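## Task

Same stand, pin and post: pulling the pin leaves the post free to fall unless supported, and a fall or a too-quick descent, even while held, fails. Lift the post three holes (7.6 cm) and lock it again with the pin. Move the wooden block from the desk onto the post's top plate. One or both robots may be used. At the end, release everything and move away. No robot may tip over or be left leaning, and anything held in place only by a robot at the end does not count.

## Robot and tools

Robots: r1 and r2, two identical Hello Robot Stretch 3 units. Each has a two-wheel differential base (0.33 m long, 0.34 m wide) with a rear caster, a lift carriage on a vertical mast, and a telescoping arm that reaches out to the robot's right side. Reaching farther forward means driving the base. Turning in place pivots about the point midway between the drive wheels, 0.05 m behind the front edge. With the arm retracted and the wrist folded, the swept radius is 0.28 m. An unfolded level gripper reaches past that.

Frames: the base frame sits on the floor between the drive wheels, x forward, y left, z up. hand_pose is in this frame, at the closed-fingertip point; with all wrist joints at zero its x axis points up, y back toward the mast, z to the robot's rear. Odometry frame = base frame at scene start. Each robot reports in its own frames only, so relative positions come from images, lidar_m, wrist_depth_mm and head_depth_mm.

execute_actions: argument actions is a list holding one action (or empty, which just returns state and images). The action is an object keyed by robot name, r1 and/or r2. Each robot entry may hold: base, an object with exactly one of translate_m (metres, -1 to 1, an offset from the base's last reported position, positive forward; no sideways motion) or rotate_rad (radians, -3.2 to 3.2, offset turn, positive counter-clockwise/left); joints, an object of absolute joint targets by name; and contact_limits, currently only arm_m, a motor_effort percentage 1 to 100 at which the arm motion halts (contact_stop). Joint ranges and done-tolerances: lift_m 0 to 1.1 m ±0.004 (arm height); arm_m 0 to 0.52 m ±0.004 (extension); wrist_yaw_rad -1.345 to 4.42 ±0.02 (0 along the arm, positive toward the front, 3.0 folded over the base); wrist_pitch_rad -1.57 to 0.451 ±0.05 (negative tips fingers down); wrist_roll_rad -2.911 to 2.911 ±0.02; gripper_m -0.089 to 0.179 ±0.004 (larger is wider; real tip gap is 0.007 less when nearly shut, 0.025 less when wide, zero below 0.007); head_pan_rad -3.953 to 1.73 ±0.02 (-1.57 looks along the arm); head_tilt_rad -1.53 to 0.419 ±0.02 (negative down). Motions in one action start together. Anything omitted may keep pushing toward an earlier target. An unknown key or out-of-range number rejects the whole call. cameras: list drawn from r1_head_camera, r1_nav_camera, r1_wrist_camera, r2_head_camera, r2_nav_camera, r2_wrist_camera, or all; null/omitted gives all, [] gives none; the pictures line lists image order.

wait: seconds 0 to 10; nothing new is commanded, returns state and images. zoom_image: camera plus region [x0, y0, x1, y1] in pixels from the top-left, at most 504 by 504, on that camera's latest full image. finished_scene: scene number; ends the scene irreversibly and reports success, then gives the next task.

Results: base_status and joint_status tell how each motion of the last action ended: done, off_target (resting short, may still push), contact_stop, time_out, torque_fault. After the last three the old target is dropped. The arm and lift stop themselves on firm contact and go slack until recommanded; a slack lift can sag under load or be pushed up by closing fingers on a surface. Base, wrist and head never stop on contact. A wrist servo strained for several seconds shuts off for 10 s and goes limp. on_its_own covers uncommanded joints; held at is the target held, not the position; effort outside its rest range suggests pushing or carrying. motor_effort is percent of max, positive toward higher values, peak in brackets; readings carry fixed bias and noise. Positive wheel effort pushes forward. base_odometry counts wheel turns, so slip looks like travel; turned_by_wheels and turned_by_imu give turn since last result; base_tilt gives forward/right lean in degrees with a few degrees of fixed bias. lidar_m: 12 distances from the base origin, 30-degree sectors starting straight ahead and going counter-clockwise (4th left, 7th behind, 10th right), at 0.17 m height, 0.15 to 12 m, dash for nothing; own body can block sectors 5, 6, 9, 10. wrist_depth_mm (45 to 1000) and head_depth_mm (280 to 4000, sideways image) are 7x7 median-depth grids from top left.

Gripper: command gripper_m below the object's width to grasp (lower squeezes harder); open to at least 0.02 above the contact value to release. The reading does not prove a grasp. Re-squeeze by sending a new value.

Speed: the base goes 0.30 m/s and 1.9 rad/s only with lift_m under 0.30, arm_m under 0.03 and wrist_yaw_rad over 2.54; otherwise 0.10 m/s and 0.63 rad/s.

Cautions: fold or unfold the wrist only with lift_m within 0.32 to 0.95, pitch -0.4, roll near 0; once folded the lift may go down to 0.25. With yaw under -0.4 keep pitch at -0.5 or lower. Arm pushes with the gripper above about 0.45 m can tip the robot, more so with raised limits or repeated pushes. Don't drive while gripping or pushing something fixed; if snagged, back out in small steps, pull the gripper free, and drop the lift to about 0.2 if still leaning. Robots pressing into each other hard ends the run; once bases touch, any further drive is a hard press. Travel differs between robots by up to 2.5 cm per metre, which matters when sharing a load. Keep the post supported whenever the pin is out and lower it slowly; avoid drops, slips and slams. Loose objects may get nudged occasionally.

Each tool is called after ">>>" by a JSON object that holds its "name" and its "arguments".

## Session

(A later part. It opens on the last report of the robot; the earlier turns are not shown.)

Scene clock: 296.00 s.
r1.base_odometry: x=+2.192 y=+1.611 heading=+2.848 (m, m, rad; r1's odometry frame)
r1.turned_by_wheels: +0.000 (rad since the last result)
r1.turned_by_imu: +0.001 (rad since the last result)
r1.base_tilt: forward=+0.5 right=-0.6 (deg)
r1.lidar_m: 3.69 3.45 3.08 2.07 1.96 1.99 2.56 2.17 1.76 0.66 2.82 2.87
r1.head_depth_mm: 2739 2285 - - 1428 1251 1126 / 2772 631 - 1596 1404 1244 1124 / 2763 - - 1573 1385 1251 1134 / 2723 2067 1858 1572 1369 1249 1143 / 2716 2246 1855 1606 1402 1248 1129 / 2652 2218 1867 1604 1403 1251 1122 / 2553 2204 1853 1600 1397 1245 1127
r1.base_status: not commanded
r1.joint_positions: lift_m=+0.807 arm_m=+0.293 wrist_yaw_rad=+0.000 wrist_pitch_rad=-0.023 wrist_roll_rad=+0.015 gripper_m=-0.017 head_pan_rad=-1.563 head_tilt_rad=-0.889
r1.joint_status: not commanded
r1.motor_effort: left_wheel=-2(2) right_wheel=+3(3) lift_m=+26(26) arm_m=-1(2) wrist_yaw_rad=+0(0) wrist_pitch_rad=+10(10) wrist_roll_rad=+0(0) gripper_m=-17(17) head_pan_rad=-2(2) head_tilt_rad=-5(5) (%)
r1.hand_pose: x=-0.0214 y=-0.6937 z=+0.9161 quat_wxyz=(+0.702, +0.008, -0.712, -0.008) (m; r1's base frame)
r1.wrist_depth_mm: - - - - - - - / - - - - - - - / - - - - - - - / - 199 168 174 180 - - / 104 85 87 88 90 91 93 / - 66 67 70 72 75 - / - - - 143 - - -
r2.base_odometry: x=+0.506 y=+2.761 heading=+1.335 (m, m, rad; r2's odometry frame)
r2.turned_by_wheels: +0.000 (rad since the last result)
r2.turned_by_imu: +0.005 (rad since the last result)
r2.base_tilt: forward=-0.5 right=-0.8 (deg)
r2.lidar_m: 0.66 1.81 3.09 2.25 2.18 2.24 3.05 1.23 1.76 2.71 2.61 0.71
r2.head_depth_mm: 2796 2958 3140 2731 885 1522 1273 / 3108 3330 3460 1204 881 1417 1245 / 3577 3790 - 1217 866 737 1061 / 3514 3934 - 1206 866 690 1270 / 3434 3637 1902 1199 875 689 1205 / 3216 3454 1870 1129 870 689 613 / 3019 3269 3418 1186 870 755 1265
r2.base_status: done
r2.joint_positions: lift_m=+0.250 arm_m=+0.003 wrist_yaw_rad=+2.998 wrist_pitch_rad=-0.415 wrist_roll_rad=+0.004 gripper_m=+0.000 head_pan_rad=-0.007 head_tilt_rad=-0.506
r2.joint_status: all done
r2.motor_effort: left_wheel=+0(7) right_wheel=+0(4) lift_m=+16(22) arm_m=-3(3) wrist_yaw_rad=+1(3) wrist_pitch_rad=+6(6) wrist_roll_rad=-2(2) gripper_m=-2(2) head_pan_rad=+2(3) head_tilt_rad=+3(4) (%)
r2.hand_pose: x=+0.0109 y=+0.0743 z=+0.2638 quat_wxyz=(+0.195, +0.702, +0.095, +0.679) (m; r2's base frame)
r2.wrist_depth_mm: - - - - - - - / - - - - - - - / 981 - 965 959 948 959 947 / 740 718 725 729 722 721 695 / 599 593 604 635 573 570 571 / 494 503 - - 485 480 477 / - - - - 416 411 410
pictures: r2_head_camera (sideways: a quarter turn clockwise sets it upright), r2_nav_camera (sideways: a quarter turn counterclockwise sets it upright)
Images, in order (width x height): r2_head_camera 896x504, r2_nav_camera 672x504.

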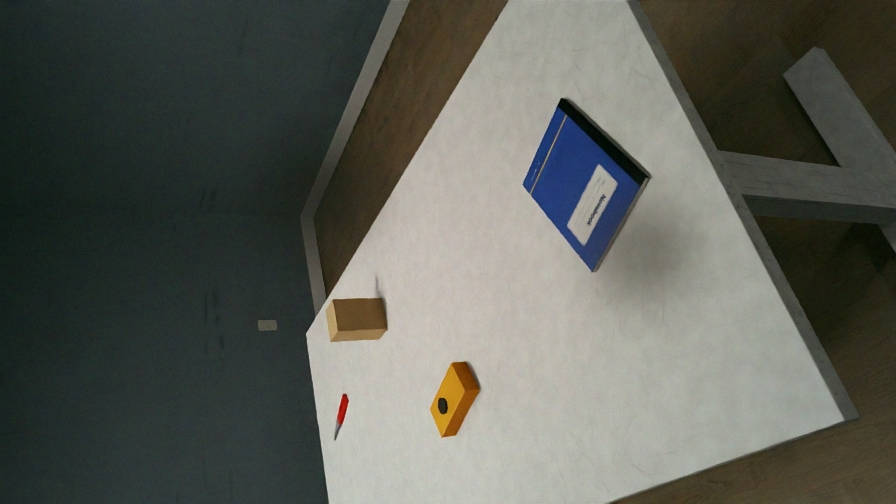

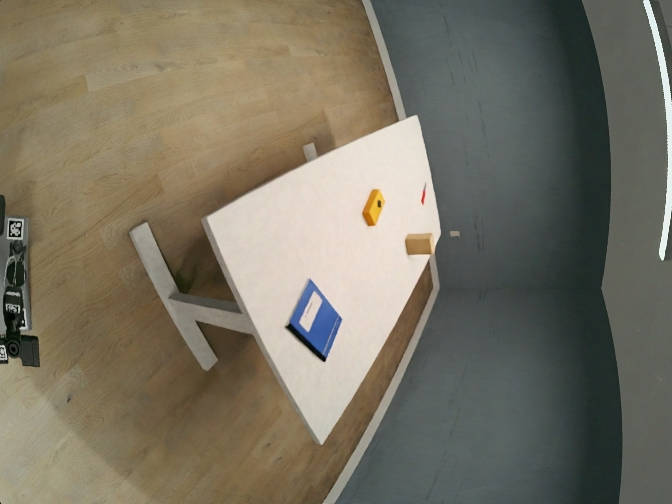

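>>> {"name": "execute_actions", "arguments": {"actions": [{"r1":{"joints":{"gripper_m":0.08,"lift_m":0.803}},"r2":{"base":{"rotate_rad":1.4}}}], "cameras": []}}

>>> {"name": "execute_actions", "arguments": {"actions": [{"r1":{"joints":{"arm_m":0.003}},"r2":{"base":{"translate_m":0.32}}}], "cameras": []}}

>>> {"name": "execute_actions", "arguments": {"actions": [{"r2":{"base":{"rotate_rad":-0.86},"joints":{"head_tilt_rad":-0.8,"head_pan_rad":-0.4}}}], "cameras": ["r2_nav_camera","r2_head_camera","r1_wrist_camera"]}}

Scene clock: 304.77 s.
r1.base_odometry: x=+2.192 y=+1.611 heading=+2.848 (m, m, rad; r1's odometry frame)
r1.turned_by_wheels: +0.000 (rad since the last result)
r1.turned_by_imu: +0.001 (rad since the last result)
r1.base_tilt: forward=+0.6 right=-0.7 (deg)
r1.lidar_m: 3.70 3.45 3.09 2.07 1.96 2.00 2.57 2.18 1.65 0.66 2.82 2.87
r1.head_depth_mm: 2751 2283 - - 1417 1239 1120 / 2731 630 - 1596 1397 1252 1129 / 2747 621 - 1567 1387 1245 1139 / 2802 2082 1852 1561 1369 1249 1141 / 2723 2211 1860 1595 1398 1249 1119 / 2625 2204 1862 1594 1405 1246 1125 / 2577 2218 1857 1597 1405 1245 1128
r1.base_status: not commanded
r1.joint_positions: lift_m=+0.803 arm_m=+0.293 wrist_yaw_rad=+0.000 wrist_pitch_rad=-0.018 wrist_roll_rad=+0.015 gripper_m=+0.080 head_pan_rad=-1.563 head_tilt_rad=-0.889
r1.joint_status: all done
r1.motor_effort: left_wheel=-2(2) right_wheel=+2(4) lift_m=+27(27) arm_m=+0(2) wrist_yaw_rad=+1(1) wrist_pitch_rad=+8(10) wrist_roll_rad=+0(0) gripper_m=+0(80) head_pan_rad=-2(2) head_tilt_rad=-7(6) (%)
r1.hand_pose: x=-0.0215 y=-0.6937 z=+0.9132 quat_wxyz=(+0.702, +0.007, -0.712, -0.007) (m; r1's base frame)
r1.wrist_depth_mm: - - - - - - - / - - - - - - - / - - - - - - - / - 144 148 152 158 - - / - 74 76 77 78 80 81 / - 65 67 138 71 - - / - - - 142 - - 978
r2.base_odometry: x=+0.506 y=+2.761 heading=+2.735 (m, m, rad; r2's odometry frame)
r2.turned_by_wheels: +1.400 (rad since the last result)
r2.turned_by_imu: +1.420 (rad since the last result)
r2.base_tilt: forward=-0.5 right=-0.8 (deg)
r2.lidar_m: 2.40 2.16 2.17 2.64 1.24 1.24 2.90 2.61 2.62 0.66 1.80 3.70
r2.head_depth_mm: 3233 3629 3831 2694 1982 1554 1279 / 2901 3188 3571 2675 1969 1547 1280 / 2625 2883 3210 2765 1971 1563 1284 / 2382 2614 2905 2639 1955 1545 1266 / 2221 2385 2611 2672 1968 1540 1269 / 2042 2198 2392 2500 1946 1538 1277 / 1910 2028 2204 2335 1950 1535 1268
r2.base_status: done
r2.joint_positions: lift_m=+0.250 arm_m=+0.003 wrist_yaw_rad=+2.998 wrist_pitch_rad=-0.415 wrist_roll_rad=+0.004 gripper_m=+0.000 head_pan_rad=-0.007 head_tilt_rad=-0.506
r2.joint_status: not commanded
r2.motor_effort: left_wheel=-2(5) right_wheel=+0(7) lift_m=+16(16) arm_m=-3(3) wrist_yaw_rad=+2(2) wrist_pitch_rad=+6(6) wrist_roll_rad=-2(2) gripper_m=-3(2) head_pan_rad=+3(3) head_tilt_rad=+2(3) (%)
r2.hand_pose: x=+0.0109 y=+0.0743 z=+0.2638 quat_wxyz=(+0.195, +0.702, +0.095, +0.679) (m; r2's base frame)
r2.wrist_depth_mm: - - - - - - - / - - - - - - - / 990 - 969 969 950 977 950 / 750 704 729 725 720 723 713 / 592 582 594 633 579 577 566 / 486 511 - - 482 474 473 / - - - - 415 410 410
pictures: none
No camera images: the call's "cameras" was empty. Leave "cameras" out to get every camera's image.

Scene clock: 308.13 s.
r1.base_odometry: x=+2.192 y=+1.611 heading=+2.848 (m, m, rad; r1's odometry frame)
r1.turned_by_wheels: +0.000 (rad since the last result)
r1.turned_by_imu: +0.001 (rad since the last result)
r1.base_tilt: forward=+0.3 right=-0.6 (deg)
r1.lidar_m: 3.68 3.46 3.07 2.07 1.96 1.98 2.56 2.17 1.95 0.66 2.83 2.87
r1.head_depth_mm: 2764 2215 1868 1610 1431 - 1095 / 2742 2095 1894 1605 1426 - 1092 / 2768 686 1780 1621 - - 1123 / 2781 2106 1906 1573 1390 1247 1130 / 2748 2212 1871 1601 1400 1248 1124 / 2633 2206 1855 1593 1402 1245 1124 / 2558 2227 1863 1595 1393 1248 1125
r1.base_status: not commanded
r1.joint_positions: lift_m=+0.803 arm_m=+0.003 wrist_yaw_rad=+0.000 wrist_pitch_rad=-0.020 wrist_roll_rad=+0.015 gripper_m=+0.080 head_pan_rad=-1.563 head_tilt_rad=-0.889
r1.joint_status: all done
r1.motor_effort: left_wheel=-2(2) right_wheel=+2(2) lift_m=+27(27) arm_m=-7(11) wrist_yaw_rad=+0(2) wrist_pitch_rad=+9(8) wrist_roll_rad=+0(0) gripper_m=+1(0) head_pan_rad=-2(2) head_tilt_rad=-5(5) (%)
r1.hand_pose: x=-0.0215 y=-0.4041 z=+0.9128 quat_wxyz=(+0.702, +0.007, -0.712, -0.007) (m; r1's base frame)
r1.wrist_depth_mm: - - - - - - - / - - - - - - - / - - - - - - - / - - - - - - - / - - - - - - - / - - - - - - - / - - - - - - -
r2.base_odometry: x=+0.212 y=+2.888 heading=+2.735 (m, m, rad; r2's odometry frame)
r2.turned_by_wheels: +0.000 (rad since the last result)
r2.turned_by_imu: +0.002 (rad since the last result)
r2.base_tilt: forward=-0.5 right=-0.8 (deg)
r2.lidar_m: 2.13 1.91 1.92 2.34 4.52 1.48 3.18 2.85 0.73 1.70 1.69 3.42
r2.head_depth_mm: 2872 3236 3586 2686 1974 1556 1280 / 2604 2865 3195 2691 1983 1564 1283 / 2297 2577 2861 2703 1954 1554 1278 / 2128 2306 2547 2629 1963 1535 1277 / 1945 2116 2340 2455 1959 1546 1268 / 1815 1952 2113 2307 1958 1539 1273 / 1699 1812 1970 2132 1949 1531 1277
r2.base_status: done
r2.joint_positions: lift_m=+0.250 arm_m=+0.003 wrist_yaw_rad=+2.998 wrist_pitch_rad=-0.415 wrist_roll_rad=+0.004 gripper_m=+0.000 head_pan_rad=-0.007 head_tilt_rad=-0.506
r2.joint_status: not commanded
r2.motor_effort: left_wheel=-2(5) right_wheel=+1(6) lift_m=+16(16) arm_m=-3(3) wrist_yaw_rad=+2(1) wrist_pitch_rad=+6(6) wrist_roll_rad=-2(2) gripper_m=-2(3) head_pan_rad=+3(4) head_tilt_rad=+3(2) (%)
r2.hand_pose: x=+0.0109 y=+0.0743 z=+0.2638 quat_wxyz=(+0.195, +0.702, +0.096, +0.679) (m; r2's base frame)
r2.wrist_depth_mm: - - - - - - - / - - - - - - - / 999 - 960 967 974 944 967 / 740 726 733 727 715 725 702 / 595 591 601 630 575 578 573 / 492 504 - - 479 481 472 / - - - - 415 413 412
pictures: none
No camera images: the call's "cameras" was empty. Leave "cameras" out to get every camera's image.

Scene clock: 309.90 s.
r1.base_odometry: x=+2.192 y=+1.611 heading=+2.848 (m, m, rad; r1's odometry frame)
r1.turned_by_wheels: +0.000 (rad since the last result)
r1.turned_by_imu: +0.000 (rad since the last result)
r1.base_tilt: forward=+0.7 right=-0.7 (deg)
r1.lidar_m: 3.69 3.46 3.08 2.07 1.96 1.99 2.56 2.17 2.06 0.66 2.83 2.86
r1.head_depth_mm: 2751 2212 1865 1597 1429 - 1092 / 2758 2106 1879 1593 1432 - 1095 / 2738 686 1783 1633 - - 1124 / 2750 2126 1909 1588 1393 1245 1132 / 2752 2228 1845 1600 1409 1245 1128 / 2656 2247 1851 1600 1402 1247 1124 / 2551 2212 1863 1598 1398 1250 1126
r1.base_status: not commanded
r1.joint_positions: lift_m=+0.803 arm_m=+0.003 wrist_yaw_rad=+0.000 wrist_pitch_rad=-0.020 wrist_roll_rad=+0.015 gripper_m=+0.080 head_pan_rad=-1.563 head_tilt_rad=-0.889
r1.joint_status: not commanded
r1.motor_effort: left_wheel=-2(2) right_wheel=+1(1) lift_m=+27(28) arm_m=-7(7) wrist_yaw_rad=+0(1) wrist_pitch_rad=+9(9) wrist_roll_rad=+0(0) gripper_m=+1(0) head_pan_rad=-2(1) head_tilt_rad=-5(5) (%)
r1.hand_pose: x=-0.0215 y=-0.4041 z=+0.9128 quat_wxyz=(+0.702, +0.007, -0.712, -0.007) (m; r1's base frame)
r1.wrist_depth_mm: - - - - - - - / - - - - - - - / - - - - - - - / - - - - - - - / - - - - - - - / - - - - - - - / - - - - - - -
r2.base_odometry: x=+0.212 y=+2.888 heading=+1.875 (m, m, rad; r2's odometry frame)
r2.turned_by_wheels: -0.860 (rad since the last result)
r2.turned_by_imu: -0.873 (rad since the last result)
r2.base_tilt: forward=-0.5 right=-0.8 (deg)
r2.lidar_m: 3.46 2.70 1.98 1.92 1.99 2.75 1.48 2.05 2.96 2.85 0.73 1.69
r2.head_depth_mm: 3517 1286 1012 808 669 1208 1133 / 3430 1295 1011 803 1409 1296 1136 / 3283 1354 1005 873 1512 1285 1124 / 3182 1338 1078 1794 1500 1288 1123 / 3091 1408 2233 1816 1499 1283 1127 / 2933 2860 2241 1802 1491 1282 1119 / 2853 3003 2251 1770 1494 1281 1119
r2.base_status: done
r2.joint_positions: lift_m=+0.250 arm_m=+0.003 wrist_yaw_rad=+2.998 wrist_pitch_rad=-0.415 wrist_roll_rad=+0.004 gripper_m=+0.000 head_pan_rad=-0.393 head_tilt_rad=-0.790
r2.joint_status: all done
r2.motor_effort: left_wheel=+0(7) right_wheel=-1(4) lift_m=+16(16) arm_m=-3(3) wrist_yaw_rad=+2(2) wrist_pitch_rad=+6(6) wrist_roll_rad=-2(2) gripper_m=-2(2) head_pan_rad=-2(22) head_tilt_rad=-5(26) (%)
r2.hand_pose: x=+0.0109 y=+0.0743 z=+0.2638 quat_wxyz=(+0.195, +0.702, +0.096, +0.679) (m; r2's base frame)
r2.wrist_depth_mm: - - - - - - - / - - - - - - - / - - 988 968 970 976 953 / 740 730 731 737 732 707 707 / 590 586 593 631 581 584 565 / 486 501 - - 477 480 476 / - - - - 412 414 410
pictures: r1_wrist_camera, r2_head_camera (sideways: a quarter turn clockwise sets it upright), r2_nav_camera (sideways: a quarter turn counterclockwise sets it upright)
Images, in order (width x height): r1_wrist_camera 644x364, r2_head_camera 896x504, r2_nav_camera 672x504.

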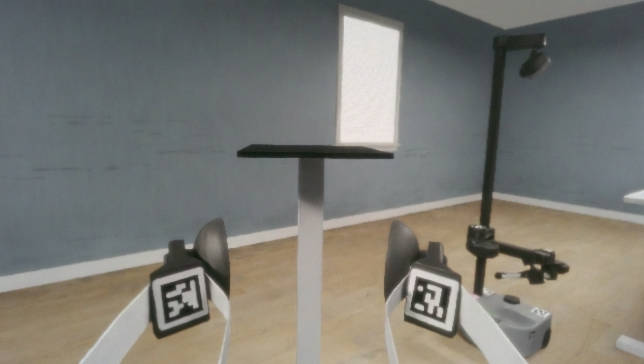

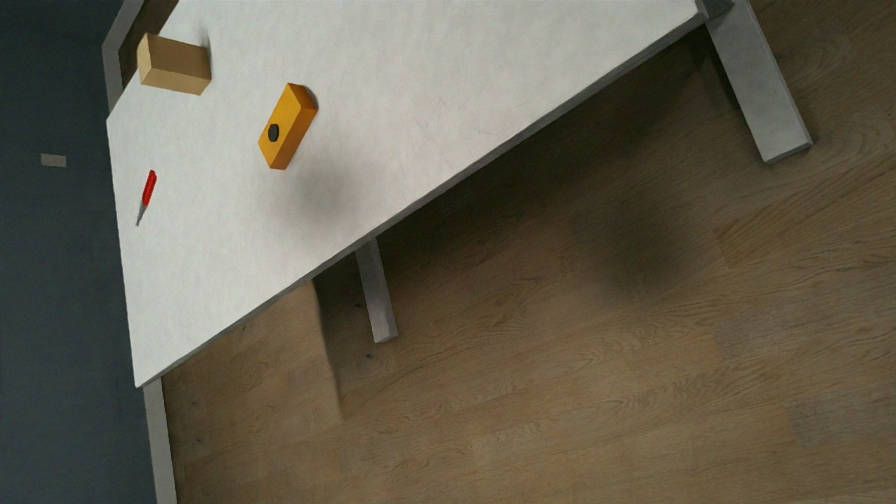

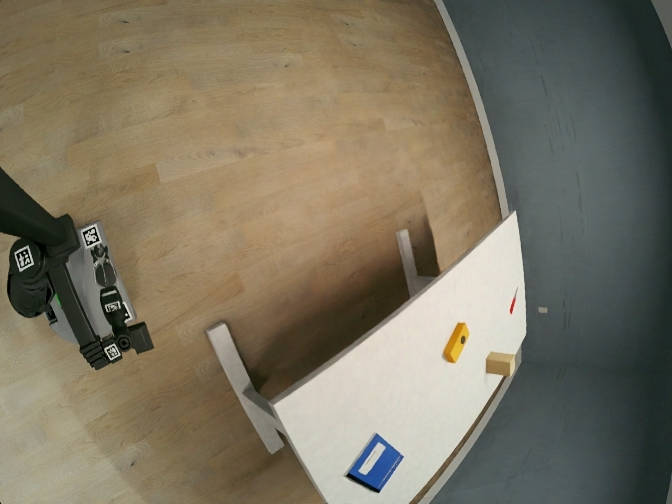

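>>> {"name": "execute_actions", "arguments": {"actions": [{"r2":{"joints":{"lift_m":0.85,"head_pan_rad":-1.57}},"r1":{"base":{"translate_m":-0.3}}}], "cameras": []}}

>>> {"name": "execute_actions", "arguments": {"actions": [{"r2":{"base":{"translate_m":1.0},"joints":{"wrist_yaw_rad":0,"wrist_pitch_rad":-0.3,"gripper_m":0.14,"arm_m":0.15}},"r1":{"base":{"translate_m":-0.6}}}], "cameras": ["r2_wrist_camera","r2_head_camera"]}}

Scene clock: 322.27 s.
r1.base_odometry: x=+2.480 y=+1.524 heading=+2.848 (m, m, rad; r1's odometry frame)
r1.turned_by_wheels: +0.000 (rad since the last result)
r1.turned_by_imu: +0.001 (rad since the last result)
r1.base_tilt: forward=+0.7 right=-0.7 (deg)
r1.lidar_m: 3.91 3.70 2.79 1.88 1.79 1.81 2.33 1.95 1.93 3.21 0.71 3.07
r1.head_depth_mm: 2769 1950 1866 1602 1430 - 1099 / 2740 2210 1881 1591 1431 - 1094 / 2751 2229 1853 1657 - - 1128 / 2726 2226 1906 1598 1394 1247 1130 / 2769 2217 1857 1592 1391 1243 1124 / 2724 2223 1850 1543 1358 1253 1127 / 2601 732 1766 1602 1400 1244 1127
r1.base_status: done
r1.joint_positions: lift_m=+0.803 arm_m=+0.003 wrist_yaw_rad=+0.000 wrist_pitch_rad=-0.020 wrist_roll_rad=+0.015 gripper_m=+0.080 head_pan_rad=-1.563 head_tilt_rad=-0.889
r1.joint_status: not commanded
r1.motor_effort: left_wheel=-1(5) right_wheel=+0(4) lift_m=+27(27) arm_m=-7(7) wrist_yaw_rad=+1(0) wrist_pitch_rad=+8(8) wrist_roll_rad=+0(0) gripper_m=+0(0) head_pan_rad=-1(2) head_tilt_rad=-4(6) (%)
r1.hand_pose: x=-0.0215 y=-0.4041 z=+0.9128 quat_wxyz=(+0.702, +0.007, -0.712, -0.007) (m; r1's base frame)
r1.wrist_depth_mm: - - - - - - - / - - - - - - - / - - - - - - - / - - - - - - - / - - - - - - - / - - - - - - - / - - - - - - -
r2.base_odometry: x=+0.212 y=+2.888 heading=+1.875 (m, m, rad; r2's odometry frame)
r2.turned_by_wheels: +0.000 (rad since the last result)
r2.turned_by_imu: +0.001 (rad since the last result)
r2.base_tilt: forward=-0.5 right=-0.8 (deg)
r2.lidar_m: 3.47 2.70 1.99 1.92 2.00 2.75 1.48 1.92 2.96 2.86 0.73 1.69
r2.head_depth_mm: 2414 2722 2294 1814 1546 - 1096 / 2423 2721 2272 1818 1548 - 1118 / 2409 2730 2255 1809 1507 - 1113 / 2426 2716 2234 1800 1511 - - / 2434 2711 2238 1805 1501 - 1101 / 2450 2684 996 866 1425 1277 1115 / 2436 2689 993 789 658 1246 1111
r2.base_status: not commanded
r2.joint_positions: lift_m=+0.850 arm_m=+0.003 wrist_yaw_rad=+2.998 wrist_pitch_rad=-0.415 wrist_roll_rad=+0.004 gripper_m=+0.000 head_pan_rad=-1.563 head_tilt_rad=-0.790
r2.joint_status: all done
r2.motor_effort: left_wheel=+1(1) right_wheel=-1(1) lift_m=+28(29) arm_m=-3(3) wrist_yaw_rad=+1(1) wrist_pitch_rad=+6(6) wrist_roll_rad=-2(2) gripper_m=-2(3) head_pan_rad=-3(30) head_tilt_rad=-5(4) (%)
r2.hand_pose: x=+0.0109 y=+0.0743 z=+0.8630 quat_wxyz=(+0.195, +0.702, +0.096, +0.679) (m; r2's base frame)
r2.wrist_depth_mm: - - - - - - - / - - - - - - - / - - - - - - - / - - - - - - - / - - - - - - - / - - - - - - - / - - - - - - -
pictures: none
No camera images: the call's "cameras" was empty. Leave "cameras" out to get every camera's image.

Scene clock: 333.70 s.
r1.base_odometry: x=+3.054 y=+1.351 heading=+2.848 (m, m, rad; r1's odometry frame)
r1.turned_by_wheels: +0.000 (rad since the last result)
r1.turned_by_imu: +0.000 (rad since the last result)
r1.base_tilt: forward=+0.5 right=-0.6 (deg)
r1.lidar_m: 4.37 4.19 2.25 1.53 1.44 1.46 1.88 4.18 1.59 3.62 3.36 1.09
r1.head_depth_mm: 2732 2204 1858 1600 1430 - 1097 / 2744 2214 1879 1597 1419 - 1094 / 2759 2217 1859 1644 - - 1127 / 2757 2257 1913 1600 1403 1248 1140 / 2769 2226 1860 1594 1397 1250 1130 / 2751 2219 1852 1594 1409 1245 1123 / 2771 2220 1868 1593 1403 1248 1127
r1.base_status: done
r1.joint_positions: lift_m=+0.803 arm_m=+0.003 wrist_yaw_rad=+0.000 wrist_pitch_rad=-0.020 wrist_roll_rad=+0.015 gripper_m=+0.080 head_pan_rad=-1.563 head_tilt_rad=-0.889
r1.joint_status: not commanded
r1.motor_effort: left_wheel=-1(5) right_wheel=+1(4) lift_m=+28(27) arm_m=-7(7) wrist_yaw_rad=+1(0) wrist_pitch_rad=+8(9) wrist_roll_rad=+0(1) gripper_m=+1(1) head_pan_rad=-2(2) head_tilt_rad=-5(6) (%)
r1.hand_pose: x=-0.0215 y=-0.4041 z=+0.9128 quat_wxyz=(+0.702, +0.007, -0.712, -0.007) (m; r1's base frame)
r1.wrist_depth_mm: - - - - - - - / - - - - - - - / - - - - - - - / - - - - - - - / - - - - - - - / - - - - - - - / - - - - - - -
r2.base_odometry: x=-0.087 y=+3.842 heading=+1.875 (m, m, rad; r2's odometry frame)
r2.turned_by_wheels: +0.000 (rad since the last result)
r2.turned_by_imu: +0.004 (rad since the last result)
r2.base_tilt: forward=-0.5 right=-0.8 (deg)
r2.lidar_m: 2.46 2.56 1.97 1.91 1.98 2.74 2.48 0.96 0.96 2.86 0.89 2.55
r2.head_depth_mm: 2439 2734 1014 - - - 1110 / 2456 2754 1007 - 636 1287 1131 / 2430 2730 1024 - 634 1284 1131 / 2428 2742 998 - 646 1286 1125 / 2440 2769 926 784 660 1277 1120 / 2421 2705 993 792 660 1269 1119 / 2431 2726 990 792 656 1277 1121
r2.base_status: done
r2.joint_positions: lift_m=+0.850 arm_m=+0.150 wrist_yaw_rad=+0.003 wrist_pitch_rad=-0.321 wrist_roll_rad=+0.002 gripper_m=+0.140 head_pan_rad=-1.563 head_tilt_rad=-0.790
r2.joint_status: all done
r2.motor_effort: left_wheel=+1(5) right_wheel=-1(1) lift_m=+28(28) arm_m=+3(5) wrist_yaw_rad=-5(6) wrist_pitch_rad=+8(9) wrist_roll_rad=-1(2) gripper_m=+0(83) head_pan_rad=-3(3) head_tilt_rad=-5(4) (%)
r2.hand_pose: x=-0.0208 y=-0.5303 z=+0.8847 quat_wxyz=(+0.698, +0.114, -0.698, -0.112) (m; r2's base frame)
r2.wrist_depth_mm: - - - - - - - / - - - - - - - / - - 754 - - - - / 621 609 542 604 602 595 592 / 464 486 462 463 459 478 456 / 378 - 380 374 370 - 369 / 329 307 317 314 296 269 307
pictures: r2_head_camera (sideways: a quarter turn clockwise sets it upright), r2_wrist_camera
Images, in order (width x height): r2_head_camera 896x504, r2_wrist_camera 644x364.

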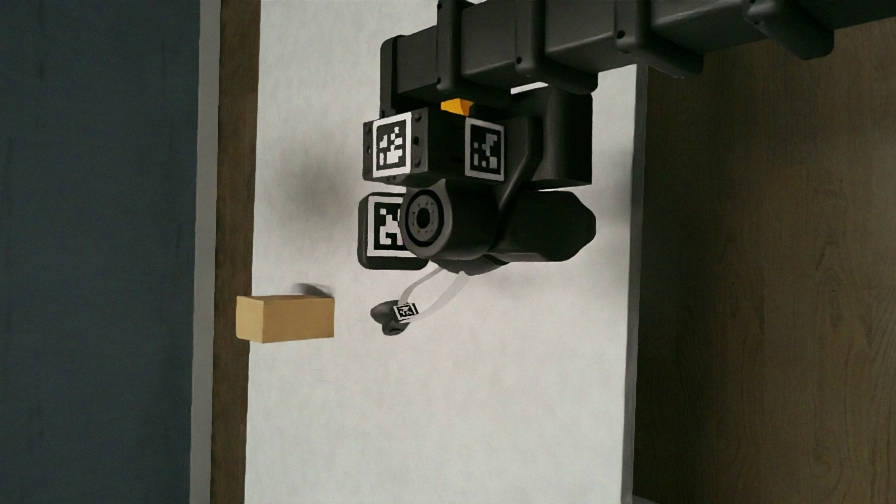

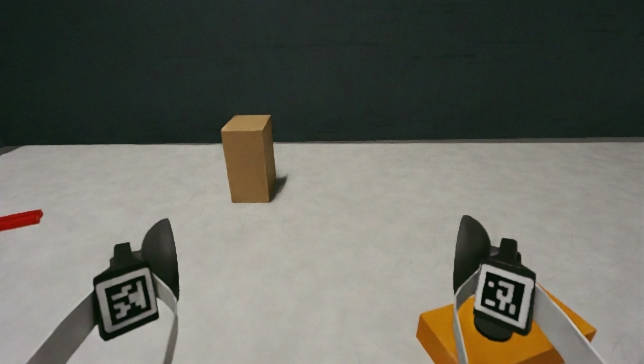

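>>> {"name": "execute_actions", "arguments": {"actions": [{"r2":{"base":{"translate_m":0.09},"joints":{"arm_m":0.36,"lift_m":0.77}}}], "cameras": ["r2_wrist_camera"]}}

Scene clock: 338.93 s.
r1.base_odometry: x=+3.054 y=+1.351 heading=+2.848 (m, m, rad; r1's odometry frame)
r1.turned_by_wheels: +0.000 (rad since the last result)
r1.turned_by_imu: +0.001 (rad since the last result)
r1.base_tilt: forward=+0.5 right=-0.6 (deg)
r1.lidar_m: 4.40 4.19 2.25 1.53 1.43 1.46 1.88 4.18 1.59 3.58 3.35 1.09
r1.head_depth_mm: 2764 2232 1853 1604 1431 - 1096 / 2756 2216 1890 1598 1429 - 1095 / 2738 2222 1859 1644 - - 1124 / 2755 2201 1912 1596 1401 1250 1138 / 2766 2228 1860 1603 1398 1249 1122 / 2729 2226 1861 1590 1405 1246 1126 / 2723 2225 1859 1592 1400 1252 1125
r1.base_status: not commanded
r1.joint_positions: lift_m=+0.803 arm_m=+0.003 wrist_yaw_rad=+0.000 wrist_pitch_rad=-0.020 wrist_roll_rad=+0.015 gripper_m=+0.080 head_pan_rad=-1.563 head_tilt_rad=-0.889
r1.joint_status: not commanded
r1.motor_effort: left_wheel=-1(1) right_wheel=+0(1) lift_m=+28(26) arm_m=-6(7) wrist_yaw_rad=+1(0) wrist_pitch_rad=+9(9) wrist_roll_rad=+0(0) gripper_m=+2(0) head_pan_rad=-2(2) head_tilt_rad=-5(5) (%)
r1.hand_pose: x=-0.0215 y=-0.4041 z=+0.9128 quat_wxyz=(+0.702, +0.007, -0.712, -0.007) (m; r1's base frame)
r1.wrist_depth_mm: - - - - - - - / - - - - - - - / - - - - - - - / - - - - - - - / - - - - - - - / - - - - - - - / - - - - - - -
r2.base_odometry: x=-0.114 y=+3.928 heading=+1.875 (m, m, rad; r2's odometry frame)
r2.turned_by_wheels: +0.000 (rad since the last result)
r2.turned_by_imu: +0.001 (rad since the last result)
r2.base_tilt: forward=-0.4 right=-0.8 (deg)
r2.lidar_m: 2.37 2.46 1.97 1.91 1.99 2.74 2.57 1.02 2.97 2.86 0.84 2.45
r2.head_depth_mm: 2424 2738 1013 766 685 - - / 2425 2712 1046 - 652 1263 1129 / 2476 2725 1081 778 665 1287 1125 / 2447 2755 933 772 664 1282 1120 / 2441 2734 999 793 660 1282 1123 / 2459 2715 994 792 660 1282 1121 / 2461 2716 986 788 674 1273 1119
r2.base_status: done
r2.joint_positions: lift_m=+0.770 arm_m=+0.360 wrist_yaw_rad=+0.002 wrist_pitch_rad=-0.320 wrist_roll_rad=+0.002 gripper_m=+0.140 head_pan_rad=-1.563 head_tilt_rad=-0.790
r2.joint_status: all done
r2.motor_effort: left_wheel=+0(4) right_wheel=-1(2) lift_m=+16(24) arm_m=+3(3) wrist_yaw_rad=-3(5) wrist_pitch_rad=+8(8) wrist_roll_rad=-1(1) gripper_m=+0(0) head_pan_rad=-3(2) head_tilt_rad=-5(4) (%)
r2.hand_pose: x=-0.0211 y=-0.7404 z=+0.8056 quat_wxyz=(+0.698, +0.113, -0.699, -0.112) (m; r2's base frame)
r2.wrist_depth_mm: - - - - - - - / - - - - - - - / - - - 273 - - - / 433 429 424 292 421 414 412 / 331 344 328 310 320 335 318 / 267 - 264 262 262 - 258 / 226 214 220 220 219 212 216
pictures: r2_wrist_camera
Images, in order (width x height): r2_wrist_camera 644x364.

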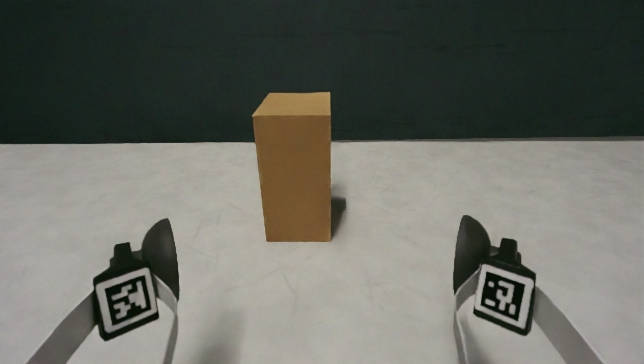

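>>> {"name": "execute_actions", "arguments": {"actions": [{"r2":{"base":{"translate_m":0.018},"joints":{"arm_m":0.505,"lift_m":0.735,"wrist_pitch_rad":-0.2}}}], "cameras": ["r2_wrist_camera","r2_head_camera"]}}

Scene clock: 342.97 s.
r1.base_odometry: x=+3.054 y=+1.351 heading=+2.848 (m, m, rad; r1's odometry frame)
r1.turned_by_wheels: +0.000 (rad since the last result)
r1.turned_by_imu: +0.001 (rad since the last result)
r1.base_tilt: forward=+0.7 right=-0.7 (deg)
r1.lidar_m: 4.38 4.19 2.25 1.53 1.44 1.46 1.88 4.18 1.57 3.61 3.35 1.09
r1.head_depth_mm: 2751 2227 1859 1597 1426 - 1097 / 2734 2238 1883 1601 1428 - 1094 / 2752 2232 1866 1643 - - 1123 / 2752 2241 1900 1602 1400 1246 1135 / 2748 2223 1862 1596 1397 1243 1124 / 2741 2230 1854 1597 1401 1250 1124 / 2728 2223 1859 1597 1398 1244 1128
r1.base_status: not commanded
r1.joint_positions: lift_m=+0.803 arm_m=+0.003 wrist_yaw_rad=+0.000 wrist_pitch_rad=-0.020 wrist_roll_rad=+0.015 gripper_m=+0.080 head_pan_rad=-1.563 head_tilt_rad=-0.889
r1.joint_status: not commanded
r1.motor_effort: left_wheel=-1(1) right_wheel=+0(1) lift_m=+27(27) arm_m=-7(6) wrist_yaw_rad=+2(1) wrist_pitch_rad=+9(8) wrist_roll_rad=+0(0) gripper_m=+0(0) head_pan_rad=-2(2) head_tilt_rad=-5(6) (%)
r1.hand_pose: x=-0.0215 y=-0.4041 z=+0.9128 quat_wxyz=(+0.702, +0.007, -0.712, -0.007) (m; r1's base frame)
r1.wrist_depth_mm: - - - - - - - / - - - - - - - / - - - - - - - / - - - - - - - / - - - - - - - / - - - - - - - / - - - - - - -
r2.base_odometry: x=-0.120 y=+3.945 heading=+1.875 (m, m, rad; r2's odometry frame)
r2.turned_by_wheels: +0.000 (rad since the last result)
r2.turned_by_imu: +0.000 (rad since the last result)
r2.base_tilt: forward=-0.5 right=-0.8 (deg)
r2.lidar_m: 2.35 2.45 1.97 1.91 1.98 2.74 2.57 1.03 2.97 2.87 0.83 2.44
r2.head_depth_mm: 2443 2737 1011 760 685 1317 - / 2426 2675 1045 839 - 1271 1128 / 2417 2726 - 797 665 1283 1131 / 2441 2737 932 795 661 1289 1127 / 2437 2711 997 794 660 1286 1123 / 2440 2722 988 791 658 1278 1121 / 2481 2720 984 792 674 1258 1125
r2.base_status: done
r2.joint_positions: lift_m=+0.735 arm_m=+0.505 wrist_yaw_rad=+0.002 wrist_pitch_rad=-0.221 wrist_roll_rad=+0.002 gripper_m=+0.140 head_pan_rad=-1.563 head_tilt_rad=-0.790
r2.joint_status: all done
r2.motor_effort: left_wheel=+1(3) right_wheel=-1(3) lift_m=+16(15) arm_m=+3(4) wrist_yaw_rad=-2(3) wrist_pitch_rad=+8(9) wrist_roll_rad=-1(1) gripper_m=+0(0) head_pan_rad=-3(2) head_tilt_rad=-4(5) (%)
r2.hand_pose: x=-0.0211 y=-0.8944 z=+0.7944 quat_wxyz=(+0.702, +0.079, -0.703, -0.078) (m; r2's base frame)
r2.wrist_depth_mm: - - - - - - - / - - - - - - - / - - - - - - - / - - 399 124 - - - / 335 352 295 123 306 340 318 / 257 - 235 132 242 - 250 / 215 203 201 141 200 199 204
pictures: r2_head_camera (sideways: a quarter turn clockwise sets it upright), r2_wrist_camera
Images, in order (width x height): r2_head_camera 896x504, r2_wrist_camera 644x364.

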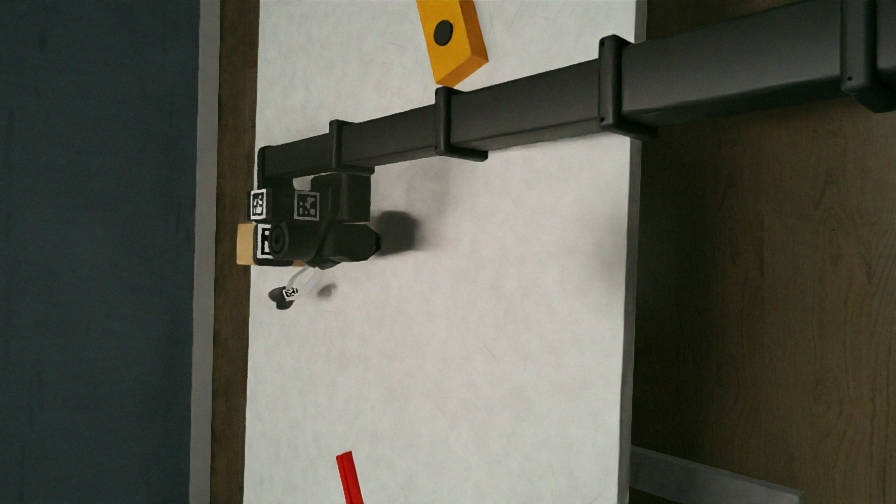

